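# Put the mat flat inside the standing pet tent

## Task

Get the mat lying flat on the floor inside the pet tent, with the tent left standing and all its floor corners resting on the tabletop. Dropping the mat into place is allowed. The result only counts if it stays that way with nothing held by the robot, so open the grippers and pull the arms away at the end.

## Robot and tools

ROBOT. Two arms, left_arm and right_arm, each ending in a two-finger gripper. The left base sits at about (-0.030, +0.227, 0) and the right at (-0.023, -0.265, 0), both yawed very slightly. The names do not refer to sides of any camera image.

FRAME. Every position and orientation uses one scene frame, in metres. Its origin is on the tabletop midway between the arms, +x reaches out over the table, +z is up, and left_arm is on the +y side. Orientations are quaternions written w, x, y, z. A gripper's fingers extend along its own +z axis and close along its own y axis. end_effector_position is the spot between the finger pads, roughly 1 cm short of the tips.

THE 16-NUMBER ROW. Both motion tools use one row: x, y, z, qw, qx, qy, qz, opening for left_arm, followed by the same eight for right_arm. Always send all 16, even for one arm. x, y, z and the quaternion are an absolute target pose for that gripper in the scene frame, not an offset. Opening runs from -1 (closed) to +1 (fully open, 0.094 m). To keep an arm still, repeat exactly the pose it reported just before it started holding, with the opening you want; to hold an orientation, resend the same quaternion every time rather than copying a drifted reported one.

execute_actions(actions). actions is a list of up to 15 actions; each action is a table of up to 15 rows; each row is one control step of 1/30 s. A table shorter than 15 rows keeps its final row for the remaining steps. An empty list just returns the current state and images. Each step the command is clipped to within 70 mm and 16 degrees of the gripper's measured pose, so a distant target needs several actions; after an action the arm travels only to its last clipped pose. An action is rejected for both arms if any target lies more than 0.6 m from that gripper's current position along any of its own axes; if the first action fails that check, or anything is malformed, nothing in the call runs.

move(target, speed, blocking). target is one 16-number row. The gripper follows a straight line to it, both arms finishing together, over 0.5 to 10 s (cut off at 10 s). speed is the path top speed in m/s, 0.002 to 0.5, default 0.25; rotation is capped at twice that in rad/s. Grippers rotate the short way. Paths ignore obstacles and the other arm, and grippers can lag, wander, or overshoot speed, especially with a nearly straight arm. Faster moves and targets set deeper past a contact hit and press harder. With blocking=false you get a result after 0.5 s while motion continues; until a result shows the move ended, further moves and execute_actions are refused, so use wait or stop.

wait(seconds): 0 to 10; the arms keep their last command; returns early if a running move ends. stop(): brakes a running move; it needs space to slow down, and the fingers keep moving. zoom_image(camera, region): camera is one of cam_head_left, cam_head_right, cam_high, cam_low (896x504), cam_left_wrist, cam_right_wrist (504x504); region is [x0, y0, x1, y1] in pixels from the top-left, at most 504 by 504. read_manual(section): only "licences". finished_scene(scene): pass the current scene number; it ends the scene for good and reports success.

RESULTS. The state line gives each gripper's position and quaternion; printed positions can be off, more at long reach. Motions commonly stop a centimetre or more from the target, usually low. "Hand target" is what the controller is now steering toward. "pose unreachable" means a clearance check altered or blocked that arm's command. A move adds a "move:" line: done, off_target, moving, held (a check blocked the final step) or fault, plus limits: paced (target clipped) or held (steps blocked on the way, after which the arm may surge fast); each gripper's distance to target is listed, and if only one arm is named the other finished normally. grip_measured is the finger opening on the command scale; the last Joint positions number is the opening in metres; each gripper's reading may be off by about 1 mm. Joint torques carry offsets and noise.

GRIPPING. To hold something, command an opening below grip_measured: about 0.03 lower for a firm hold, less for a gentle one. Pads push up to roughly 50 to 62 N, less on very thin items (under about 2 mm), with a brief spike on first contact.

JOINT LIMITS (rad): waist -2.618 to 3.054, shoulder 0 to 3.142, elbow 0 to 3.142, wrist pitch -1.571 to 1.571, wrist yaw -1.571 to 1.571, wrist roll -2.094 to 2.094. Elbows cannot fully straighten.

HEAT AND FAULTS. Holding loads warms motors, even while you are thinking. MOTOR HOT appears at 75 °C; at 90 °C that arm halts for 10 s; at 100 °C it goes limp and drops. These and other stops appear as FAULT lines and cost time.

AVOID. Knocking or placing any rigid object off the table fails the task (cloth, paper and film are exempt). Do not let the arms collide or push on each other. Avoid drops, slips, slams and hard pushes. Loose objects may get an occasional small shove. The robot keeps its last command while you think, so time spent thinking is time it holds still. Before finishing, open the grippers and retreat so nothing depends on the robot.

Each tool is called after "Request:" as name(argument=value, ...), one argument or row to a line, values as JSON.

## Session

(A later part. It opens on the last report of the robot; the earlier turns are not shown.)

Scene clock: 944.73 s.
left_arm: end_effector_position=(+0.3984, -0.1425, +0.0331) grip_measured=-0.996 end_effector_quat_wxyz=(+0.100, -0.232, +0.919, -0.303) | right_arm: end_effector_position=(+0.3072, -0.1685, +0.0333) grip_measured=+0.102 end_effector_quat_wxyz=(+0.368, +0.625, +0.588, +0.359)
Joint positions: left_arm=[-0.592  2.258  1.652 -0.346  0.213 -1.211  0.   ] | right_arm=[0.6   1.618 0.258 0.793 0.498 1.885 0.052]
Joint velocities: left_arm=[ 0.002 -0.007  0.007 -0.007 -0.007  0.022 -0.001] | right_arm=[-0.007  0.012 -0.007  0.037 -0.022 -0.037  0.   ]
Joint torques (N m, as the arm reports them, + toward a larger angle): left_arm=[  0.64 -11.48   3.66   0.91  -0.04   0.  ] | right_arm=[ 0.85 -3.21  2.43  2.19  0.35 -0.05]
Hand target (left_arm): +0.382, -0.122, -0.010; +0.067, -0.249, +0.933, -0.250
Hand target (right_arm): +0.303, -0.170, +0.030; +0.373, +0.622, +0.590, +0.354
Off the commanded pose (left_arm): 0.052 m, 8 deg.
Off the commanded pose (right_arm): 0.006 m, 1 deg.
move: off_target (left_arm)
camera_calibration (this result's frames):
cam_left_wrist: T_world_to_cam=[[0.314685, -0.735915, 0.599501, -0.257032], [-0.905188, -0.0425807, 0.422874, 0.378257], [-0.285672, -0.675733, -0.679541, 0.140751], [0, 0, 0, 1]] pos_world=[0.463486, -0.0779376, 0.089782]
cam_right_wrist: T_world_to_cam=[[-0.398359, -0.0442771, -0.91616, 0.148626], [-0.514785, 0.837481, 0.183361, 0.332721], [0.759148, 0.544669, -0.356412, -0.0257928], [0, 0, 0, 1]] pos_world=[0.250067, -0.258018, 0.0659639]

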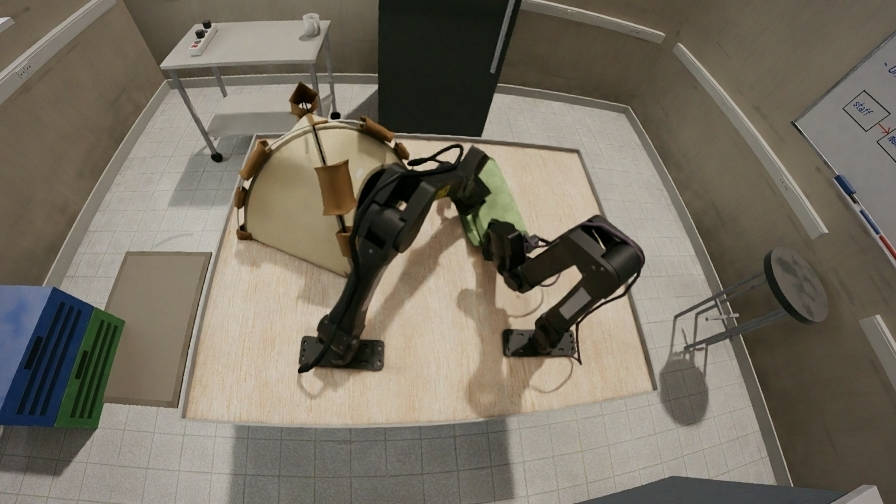

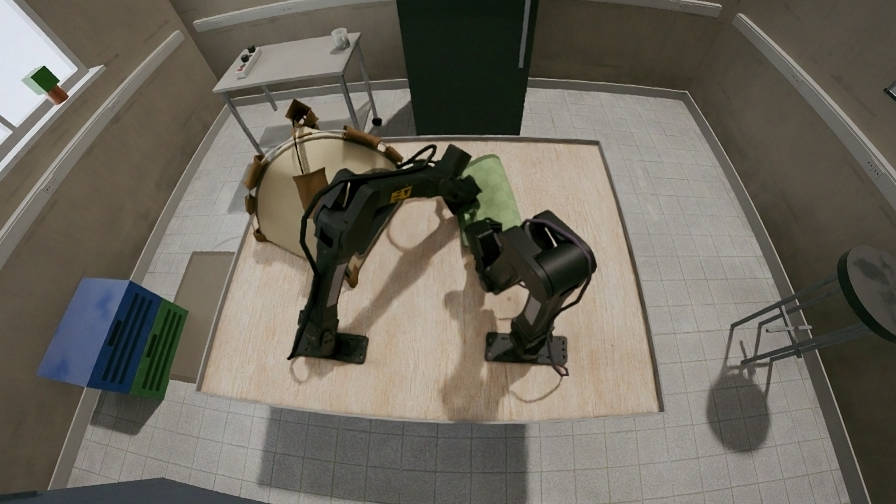

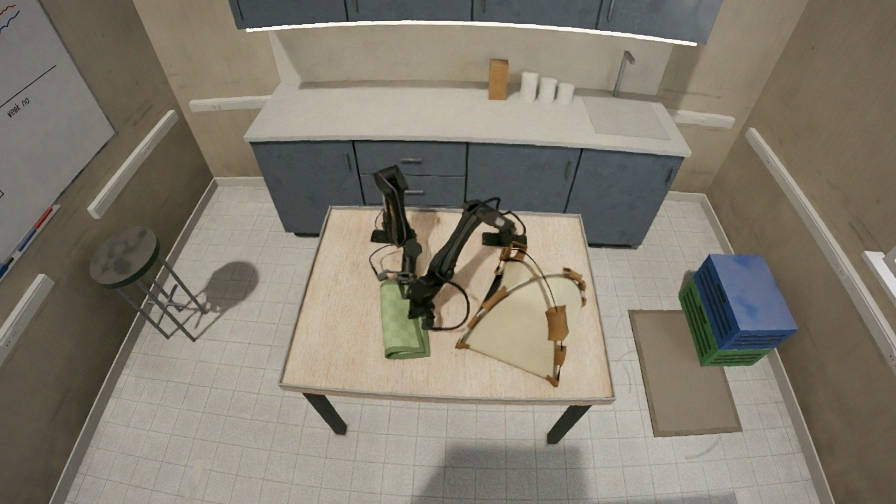

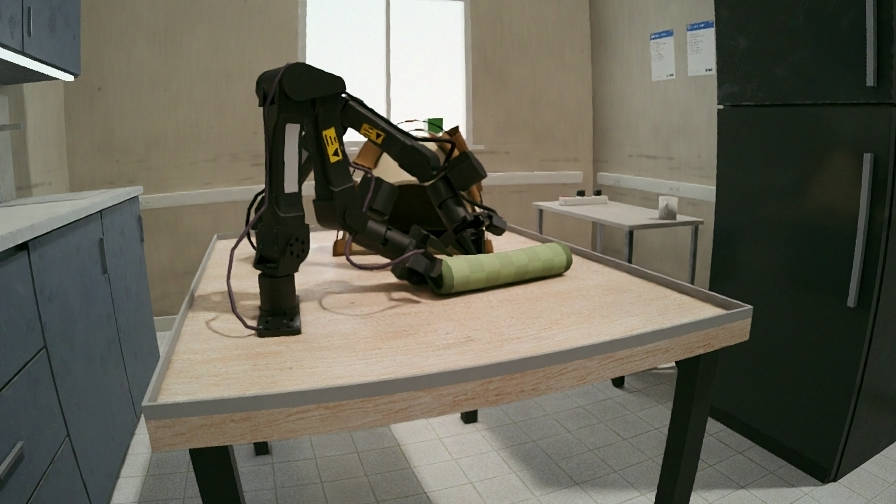

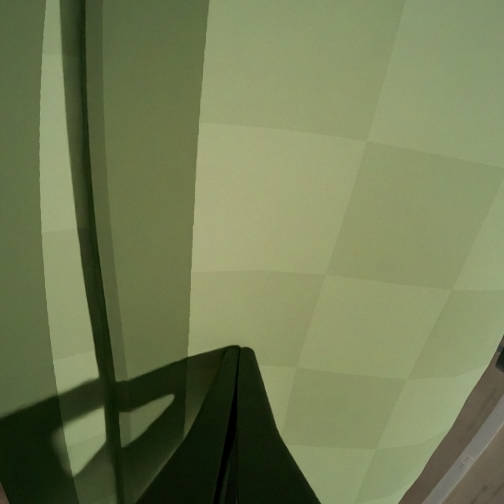

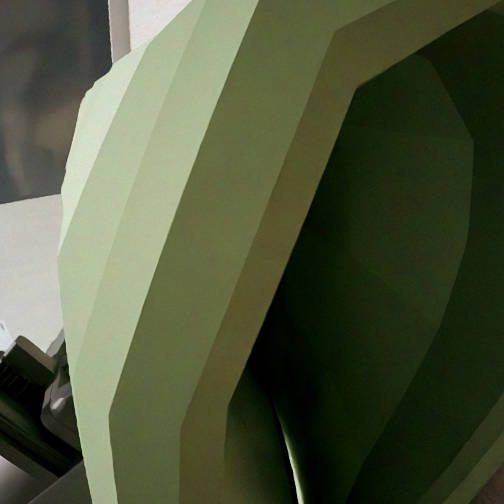

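Request:
move(
  target=[0.383,-0.122,-0.012,0.0670,-0.25,0.9330,-0.25,-1.0, 0.303,-0.170,0.030,0.396,0.6218,0.5698,0.363,-0.76],
  speed=0.08,
)

Scene clock: 947.80 s.
left_arm: end_effector_position=(+0.3974, -0.1417, +0.0322) grip_measured=-0.996 end_effector_quat_wxyz=(+0.098, -0.233, +0.920, -0.301) | right_arm: end_effector_position=(+0.3092, -0.1666, +0.0348) grip_measured=-0.733 end_effector_quat_wxyz=(+0.390, +0.622, +0.568, +0.371)
Joint positions: left_arm=[-0.592  2.258  1.652 -0.352  0.213 -1.211  0.   ] | right_arm=[0.633 1.696 0.246 0.928 0.567 1.89  0.013]
Joint velocities: left_arm=[ 0.012  0.002 -0.007 -0.051 -0.022 -0.022  0.   ] | right_arm=[-0.007 -0.017 -0.017  0.007  0.022 -0.037 -0.   ]
Joint torques (N m, as the arm reports them, + toward a larger angle): left_arm=[  0.7  -11.42   3.64   0.95  -0.06   0.03] | right_arm=[ 1.04 -3.56  1.65  2.14  0.36  0.01]
Hand target (left_arm): +0.382, -0.122, -0.010; +0.067, -0.249, +0.933, -0.250
Hand target (right_arm): +0.303, -0.170, +0.030; +0.396, +0.622, +0.570, +0.363
Off the commanded pose (left_arm): 0.051 m, 7 deg.
Off the commanded pose (right_arm): 0.009 m, 1 deg.
move: off_target (left_arm)
camera_calibration (this result's frames):
cam_left_wrist: T_world_to_cam=[[0.317594, -0.738114, 0.595249, -0.256999], [-0.903119, -0.0441452, 0.427116, 0.37659], [-0.288983, -0.67323, -0.680625, 0.142091], [0, 0, 0, 1]] pos_world=[0.462789, -0.0774103, 0.0888411]
cam_right_wrist: T_world_to_cam=[[-0.345364, -0.0356008, -0.937793, 0.136628], [-0.500722, 0.852149, 0.152053, 0.331123], [0.793726, 0.522087, -0.312128, -0.0438061], [0, 0, 0, 1]] pos_world=[0.247757, -0.254431, 0.0641076]

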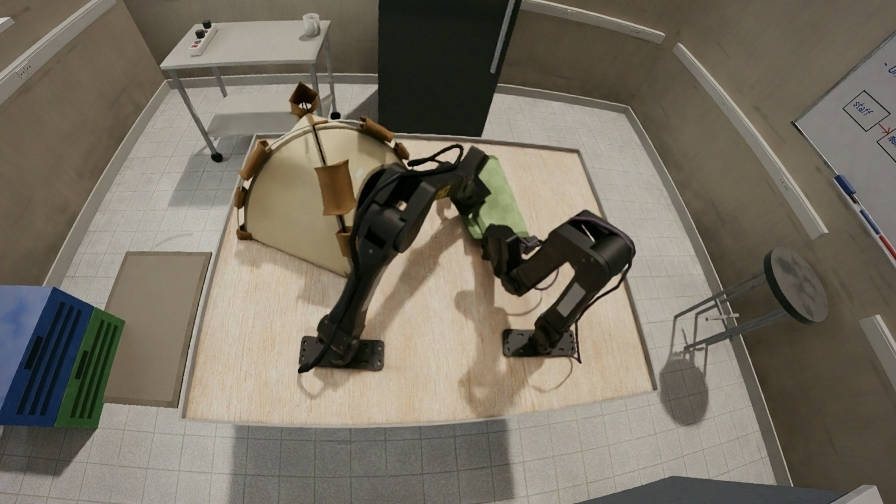

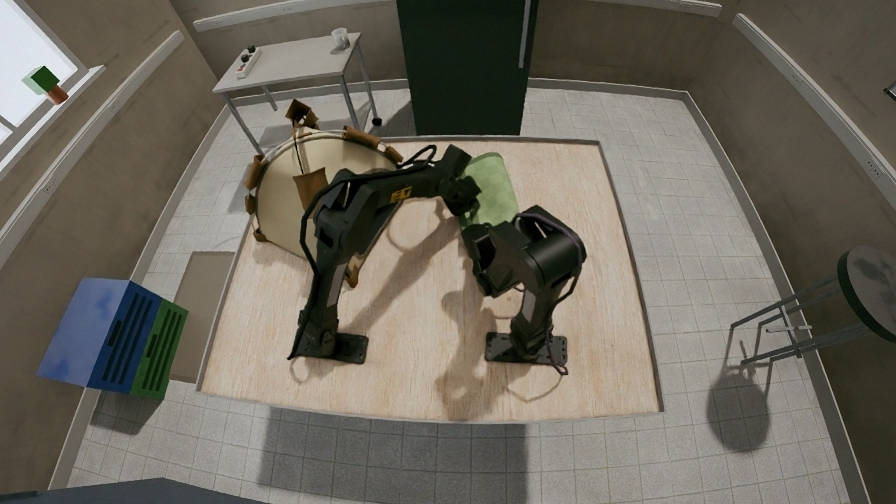

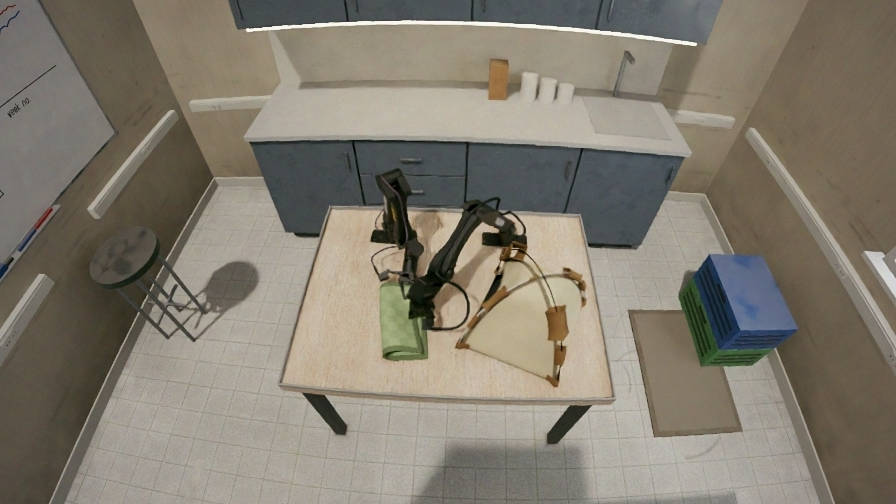

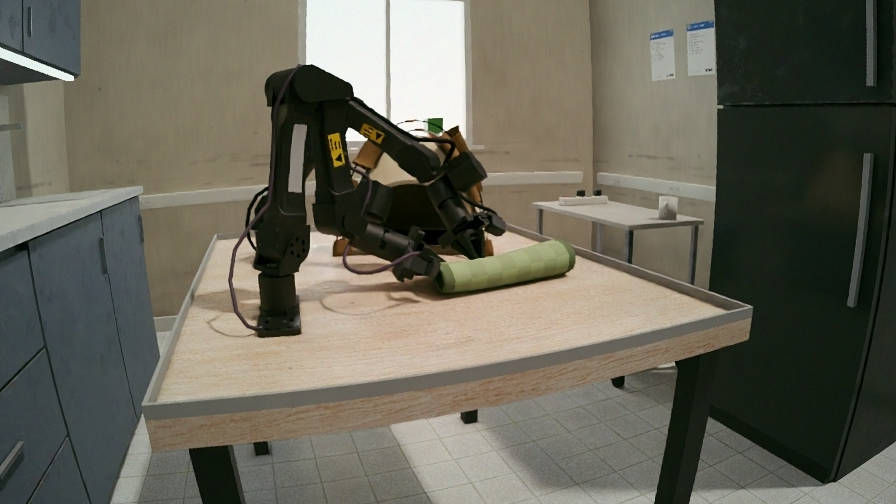

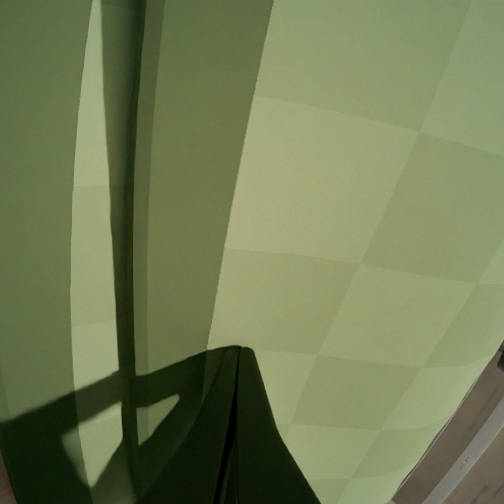

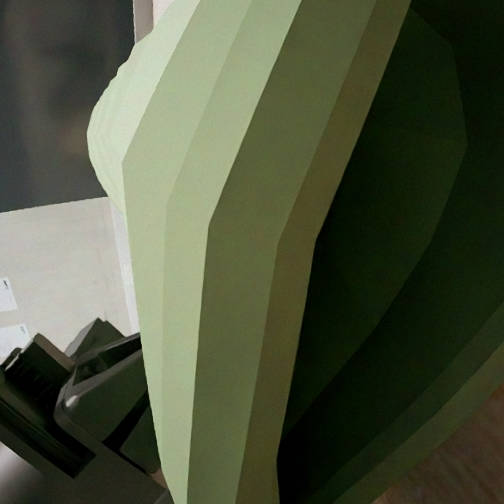

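Request:
move(
  target=[0.36,-0.085,0.17,0.0670,-0.25,0.9330,-0.25,-1.0, 0.303,-0.170,0.030,0.396,0.6218,0.5698,0.363,-0.765],
  speed=0.2,
)

Scene clock: 952.47 s.
left_arm: end_effector_position=(+0.3590, -0.0894, +0.1622) grip_measured=-0.996 end_effector_quat_wxyz=(+0.066, -0.251, +0.933, -0.249) | right_arm: end_effector_position=(+0.3107, -0.1665, +0.0380) grip_measured=-0.733 end_effector_quat_wxyz=(+0.393, +0.622, +0.563, +0.377)
Joint positions: left_arm=[-0.555  2.028  1.882 -0.946  0.213 -1.188  0.   ] | right_arm=[0.633 1.696 0.246 0.946 0.572 1.89  0.013]
Joint velocities: left_arm=[ 0.002 -0.012  0.027 -0.022  0.066 -0.051  0.   ] | right_arm=[-0.007  0.012  0.007  0.007 -0.007 -0.066 -0.   ]
Joint torques (N m, as the arm reports them, + toward a larger angle): left_arm=[  0.81 -13.09   9.24   0.96   0.13   0.13] | right_arm=[ 0.84 -3.53  1.75  2.02  0.35  0.  ]
Hand target (left_arm): +0.360, -0.086, +0.170; +0.068, -0.249, +0.933, -0.250
Hand target (right_arm): +0.303, -0.170, +0.030; +0.396, +0.622, +0.570, +0.363
Off the commanded pose (left_arm): 0.009 m, 0 deg.
Off the commanded pose (right_arm): 0.012 m, 2 deg.
move: off_target (right_arm)
camera_calibration (this result's frames):
cam_left_wrist: T_world_to_cam=[[0.38445, -0.778084, 0.496774, -0.295127], [-0.85642, -0.0997422, 0.506554, 0.254026], [-0.344592, -0.620191, -0.704712, 0.283264], [0, 0, 0, 1]] pos_world=[0.428624, -0.0286185, 0.217553]
cam_right_wrist: T_world_to_cam=[[-0.331318, -0.0278015, -0.943109, 0.137319], [-0.4996, 0.853107, 0.150363, 0.331142], [0.800392, 0.520995, -0.29654, -0.0468866], [0, 0, 0, 1]] pos_world=[0.248463, -0.254254, 0.0658118]

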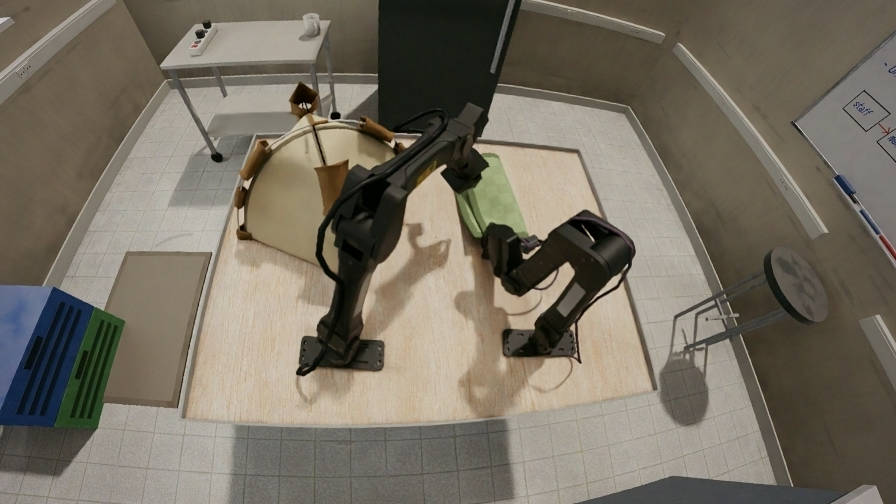

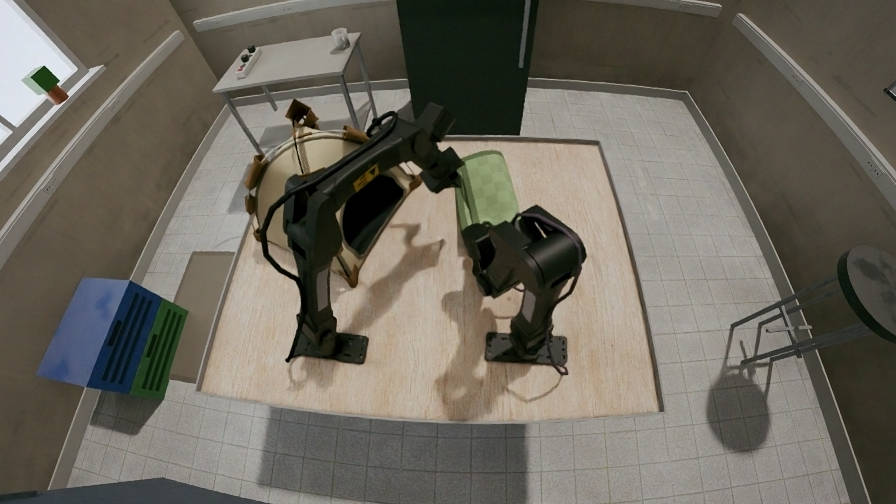

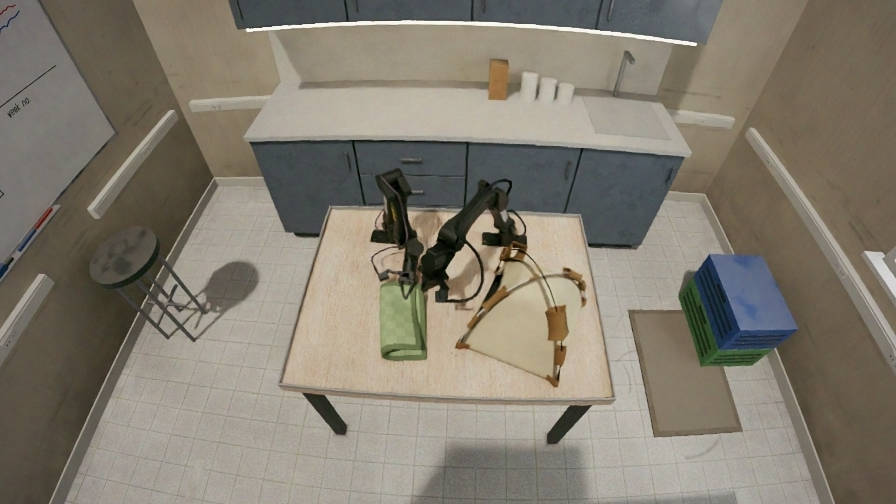

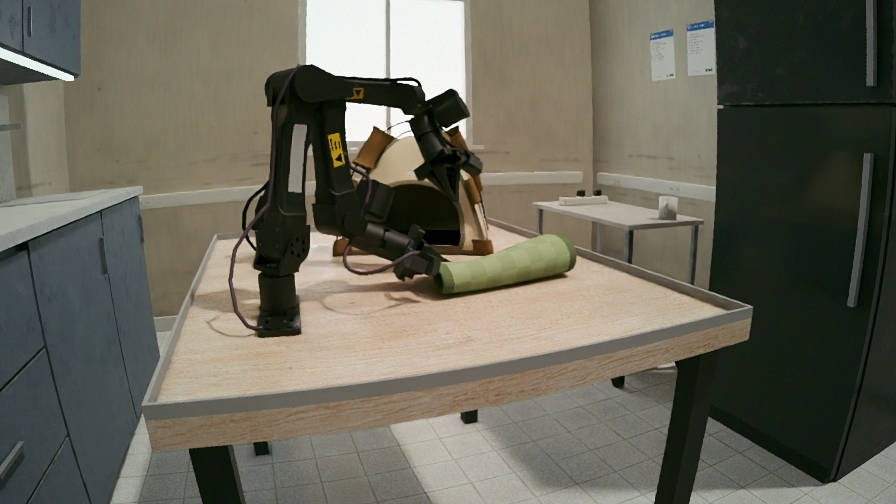

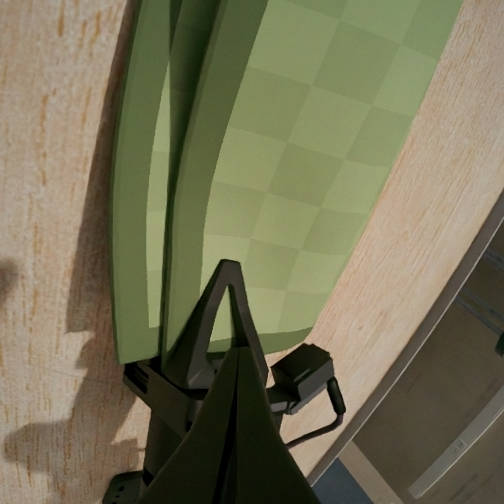

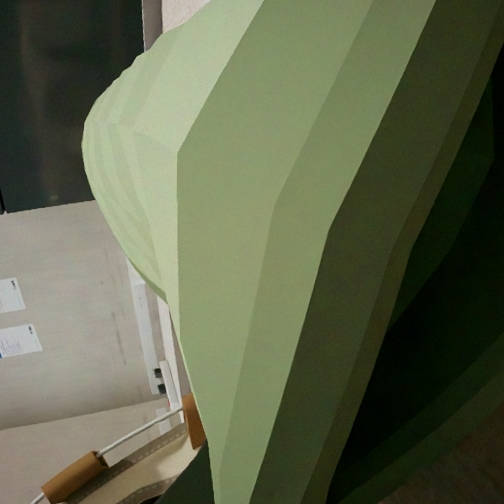

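Request:
zoom_image(
  camera="cam_high",
  region=[350, 250, 480, 380],
)

Region (350, 250, 480, 380) of cam_high's 896x504 image, scaled by 3.877, with more detail than that image has.

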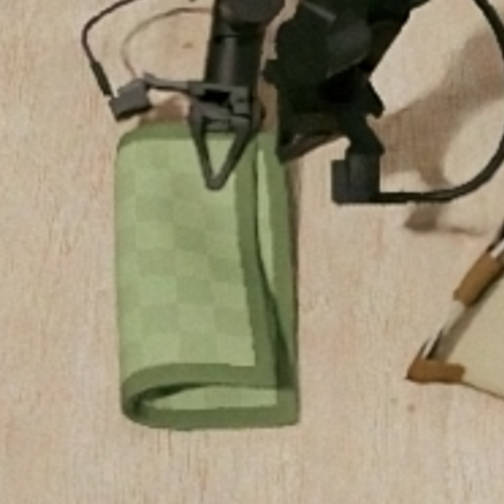

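Request:
move(
  target=[0.13,0.09,0.25,0.2826,0.3262,0.8962,-0.1028,-1.0, 0.30,-0.19,0.15,0.4252,0.5250,0.5730,0.4640,-0.765],
  speed=0.35,
)

Scene clock: 987.80 s.
left_arm: end_effector_position=(+0.1361, +0.0807, +0.2573) grip_measured=-0.996 end_effector_quat_wxyz=(+0.292, +0.317, +0.895, -0.114) | right_arm: end_effector_position=(+0.2994, -0.1864, +0.1408) grip_measured=-0.734 end_effector_quat_wxyz=(+0.414, +0.532, +0.579, +0.459)
Joint positions: left_arm=[-0.685  0.909  1.211 -1.236 -0.016 -0.055  0.   ] | right_arm=[0.455 1.057 0.188 0.621 0.283 1.649 0.013]
Joint velocities: left_arm=[-0.017 -0.012  0.002  0.037  0.037  0.066 -0.001] | right_arm=[-0.007 -0.002  0.017 -0.037  0.007  0.007 -0.   ]
Joint torques (N m, as the arm reports them, + toward a larger angle): left_arm=[-0.78 -2.02  4.4   1.22 -0.13  0.09] | right_arm=[-1.15 -3.55  5.84  2.21  0.   -0.22]
Hand target (left_arm): +0.130, +0.087, +0.250; +0.283, +0.325, +0.896, -0.104
Hand target (right_arm): +0.300, -0.190, +0.150; +0.426, +0.526, +0.572, +0.464
Off the commanded pose (left_arm): 0.013 m, 2 deg.
Off the commanded pose (right_arm): 0.010 m, 2 deg.
move: off_target (left_arm)
camera_calibration (this result's frames):
cam_left_wrist: T_world_to_cam=[[-0.670121, -0.742095, -0.0152842, 0.14807], [-0.742247, 0.669899, 0.0174475, 0.0801559], [-0.00270883, 0.0230366, -0.999731, 0.356458], [0, 0, 0, 1]] pos_world=[0.159686, 0.0479743, 0.357227]
cam_right_wrist: T_world_to_cam=[[-0.146221, -0.0859008, -0.985515, 0.169696], [-0.654059, 0.755801, 0.0311644, 0.371913], [0.742177, 0.649142, -0.166698, 0.0260813], [0, 0, 0, 1]] pos_world=[0.248709, -0.283446, 0.159995]

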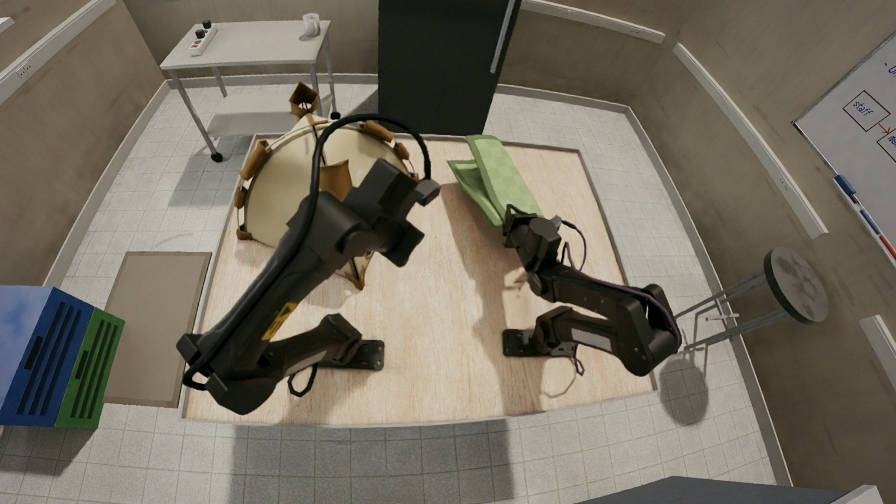

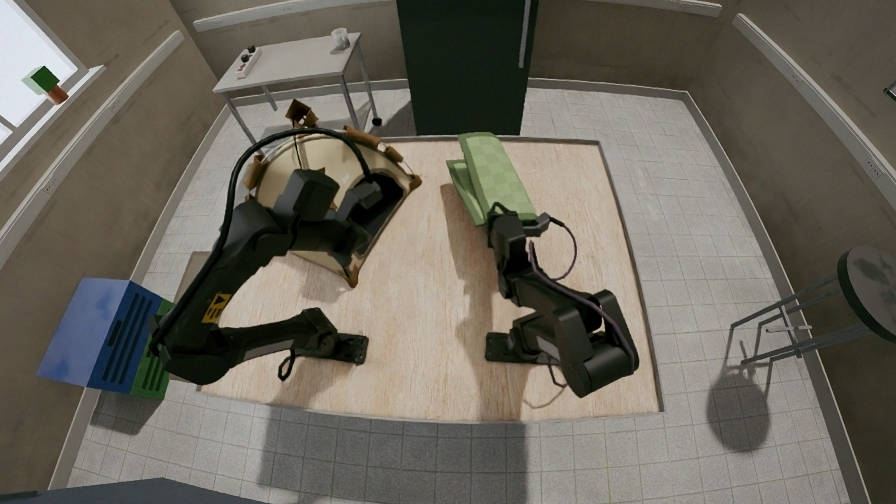

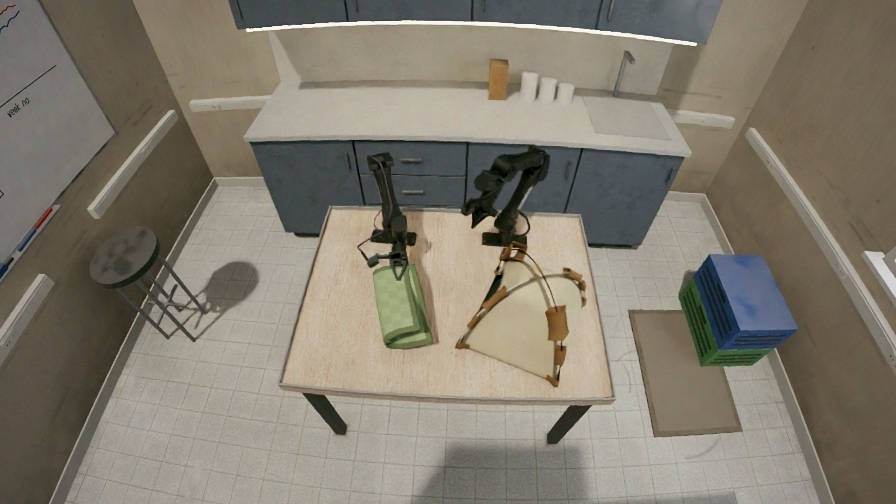

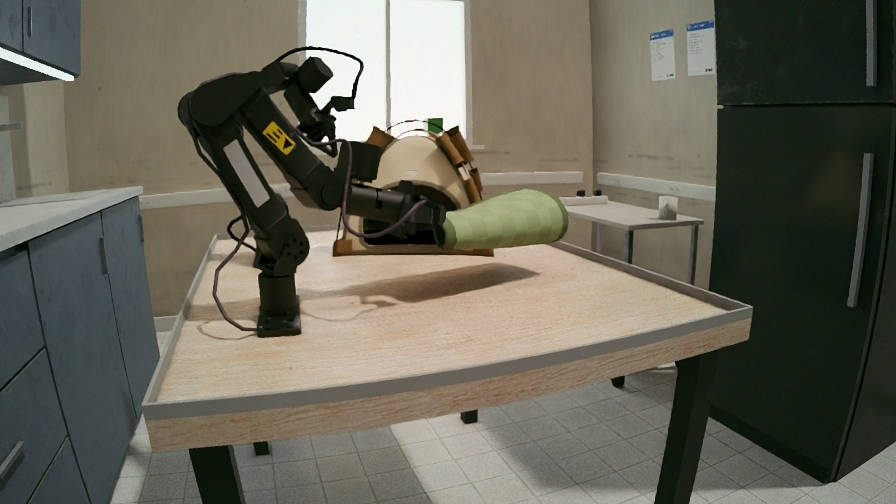

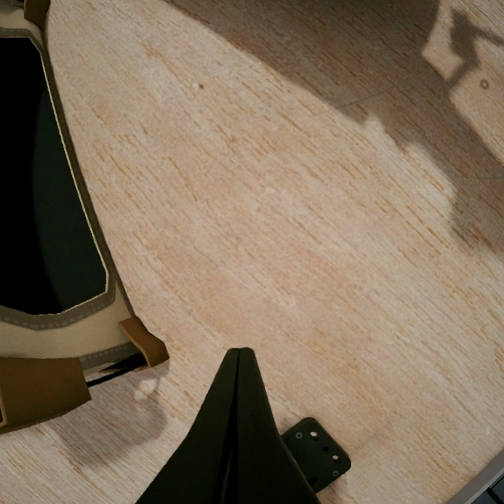

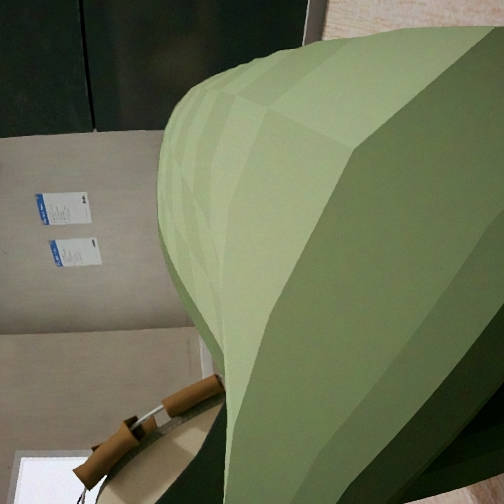

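Request:
zoom_image(
  camera="cam_high",
  region=[350, 240, 480, 370],
)

Request:
zoom_image(
  camera="cam_head_left",
  region=[430, 120, 560, 250],
)

Region (350, 240, 480, 370) of cam_high's 896x504 image, scaled by 3.877, with more detail than that image has.

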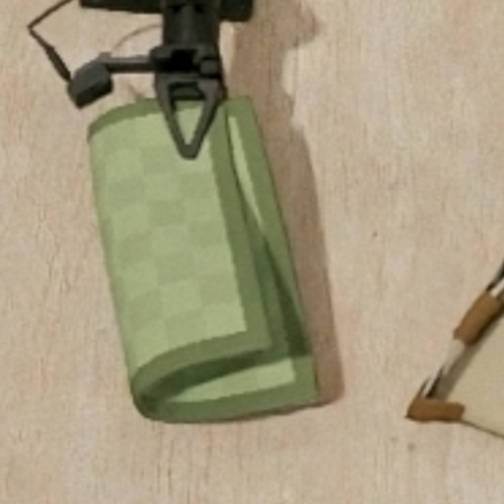

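Region (430, 120, 560, 250) of cam_head_left's 896x504 image, scaled by 3.877, with more detail than that image has.

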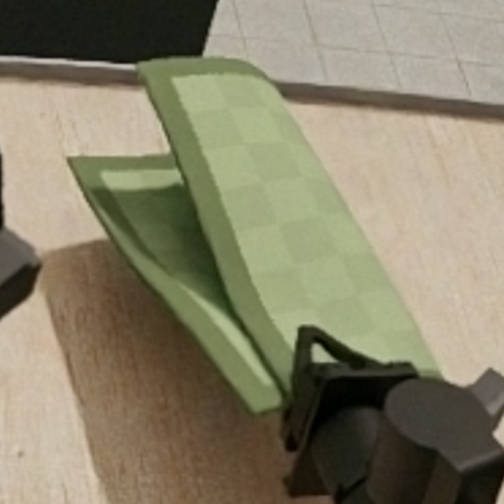

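Request:
move(
  target=[0.13,0.09,0.25,0.2826,0.3262,0.8962,-0.1028,-1.0, 0.2145,-0.160,0.152,0.1629,0.2327,0.7855,0.5500,-0.765],
  speed=0.25,
)

Scene clock: 1032.03 s.
left_arm: end_effector_position=(+0.1354, +0.0816, +0.2565) grip_measured=-0.996 end_effector_quat_wxyz=(+0.291, +0.326, +0.893, -0.110) | right_arm: end_effector_position=(+0.2090, -0.1594, +0.1370) grip_measured=-0.733 end_effector_quat_wxyz=(+0.152, +0.247, +0.788, +0.542)
Joint positions: left_arm=[-0.685  0.909  1.211 -1.242 -0.017 -0.035  0.   ] | right_arm=[-0.171  0.915  0.386 -0.345 -1.074  0.792  0.013]
Joint velocities: left_arm=[-0.007  0.007  0.002  0.022  0.081  0.066  0.001] | right_arm=[-0.037 -0.012  0.012 -0.037 -0.081  0.007 -0.001]
Joint torques (N m, as the arm reports them, + toward a larger angle): left_arm=[ 0.76 -2.34  4.35  1.25 -0.07  0.1 ] | right_arm=[-1.3  -0.02  8.7   1.4  -0.71 -0.19]
Hand target (left_arm): +0.130, +0.090, +0.250; +0.283, +0.326, +0.896, -0.103
Hand target (right_arm): +0.214, -0.161, +0.151; +0.164, +0.231, +0.785, +0.551
Off the commanded pose (left_arm): 0.012 m, 1 deg.
Off the commanded pose (right_arm): 0.016 m, 2 deg.
move: off_target (left_arm, right_arm)
camera_calibration (this result's frames):
cam_left_wrist: T_world_to_cam=[[-0.681582, -0.731207, -0.0279494, 0.152096], [-0.731739, 0.681179, 0.0235118, 0.0751266], [0.00184654, 0.0364769, -0.999333, 0.353782], [0, 0, 0, 1]] pos_world=[0.157986, 0.0471344, 0.35603]
cam_right_wrist: T_world_to_cam=[[-0.115453, -0.266529, -0.956887, 0.115922], [-0.99148, -0.0275792, 0.127309, 0.225], [-0.0603217, 0.963432, -0.261074, 0.305761], [0, 0, 0, 1]] pos_world=[0.25491, -0.257478, 0.162106]

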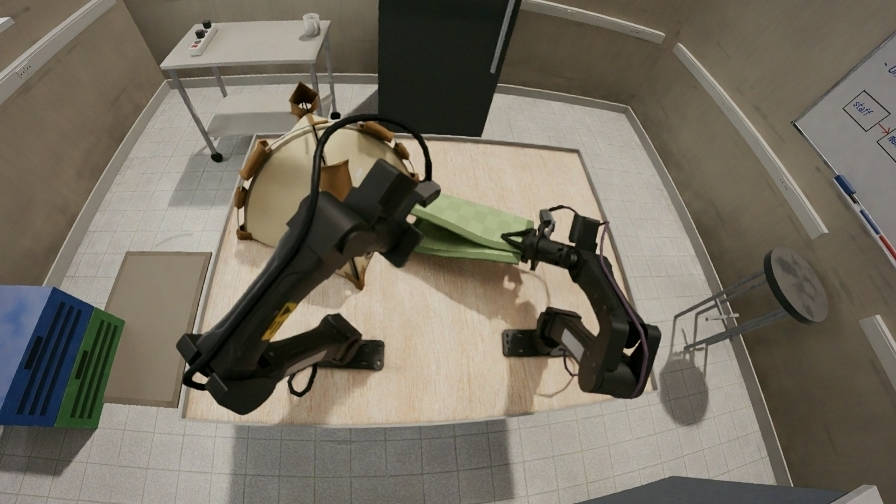

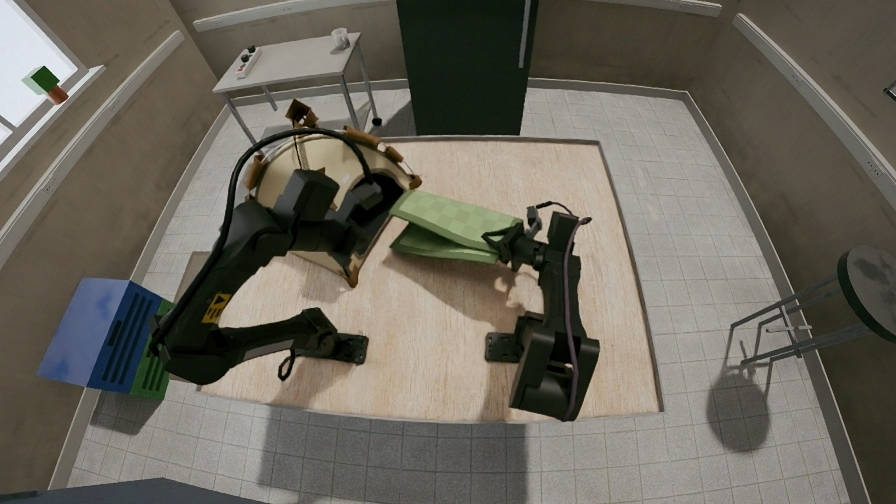

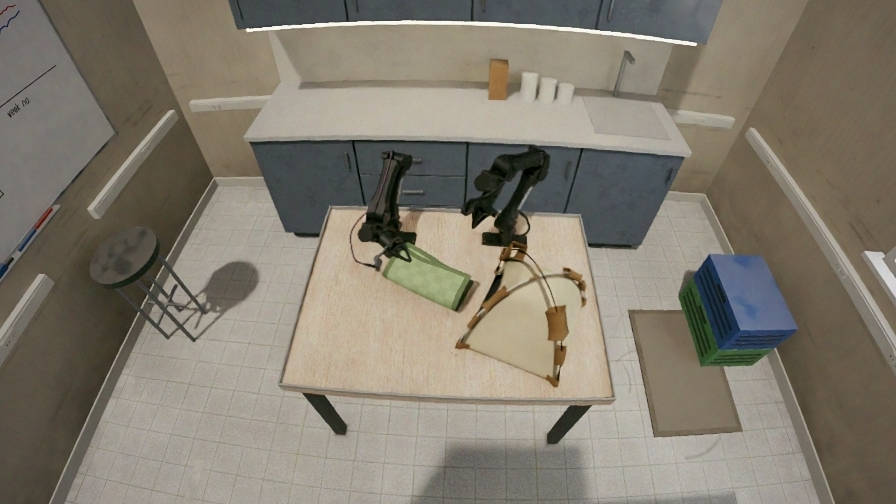

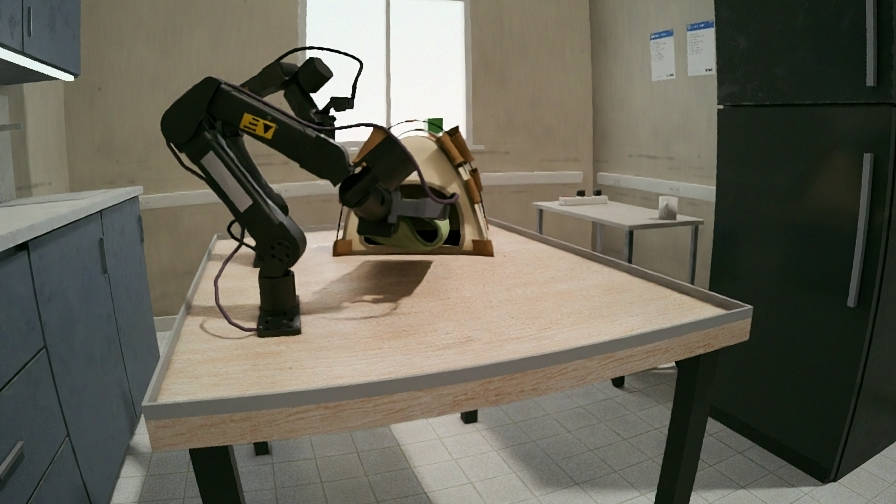

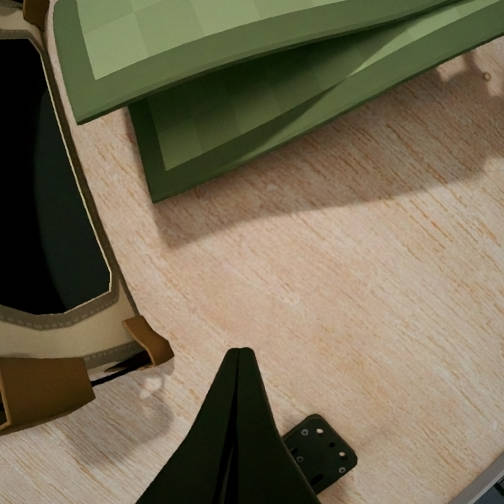

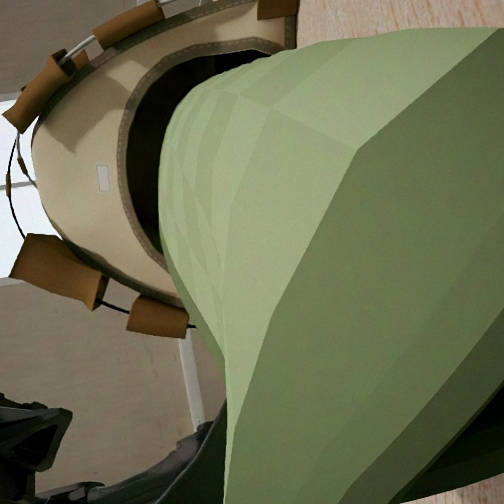

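Request:
zoom_image(
  camera="cam_low",
  region=[325, 160, 505, 280],
)

Request:
zoom_image(
  camera="cam_head_right",
  region=[330, 150, 530, 300],
)

Region (325, 160, 505, 280) of cam_low's 896x504 image, scaled by 2.800, with more detail than that image has.

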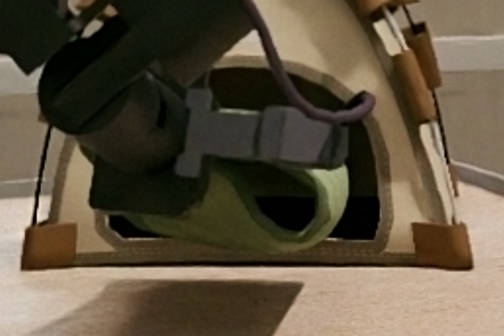

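Region (330, 150, 530, 300) of cam_head_right's 896x504 image, scaled by 2.520, with more detail than that image has; it fills the top 378 rows of this view, and the rest is white.

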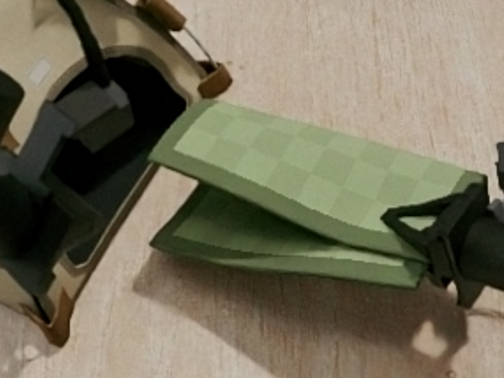

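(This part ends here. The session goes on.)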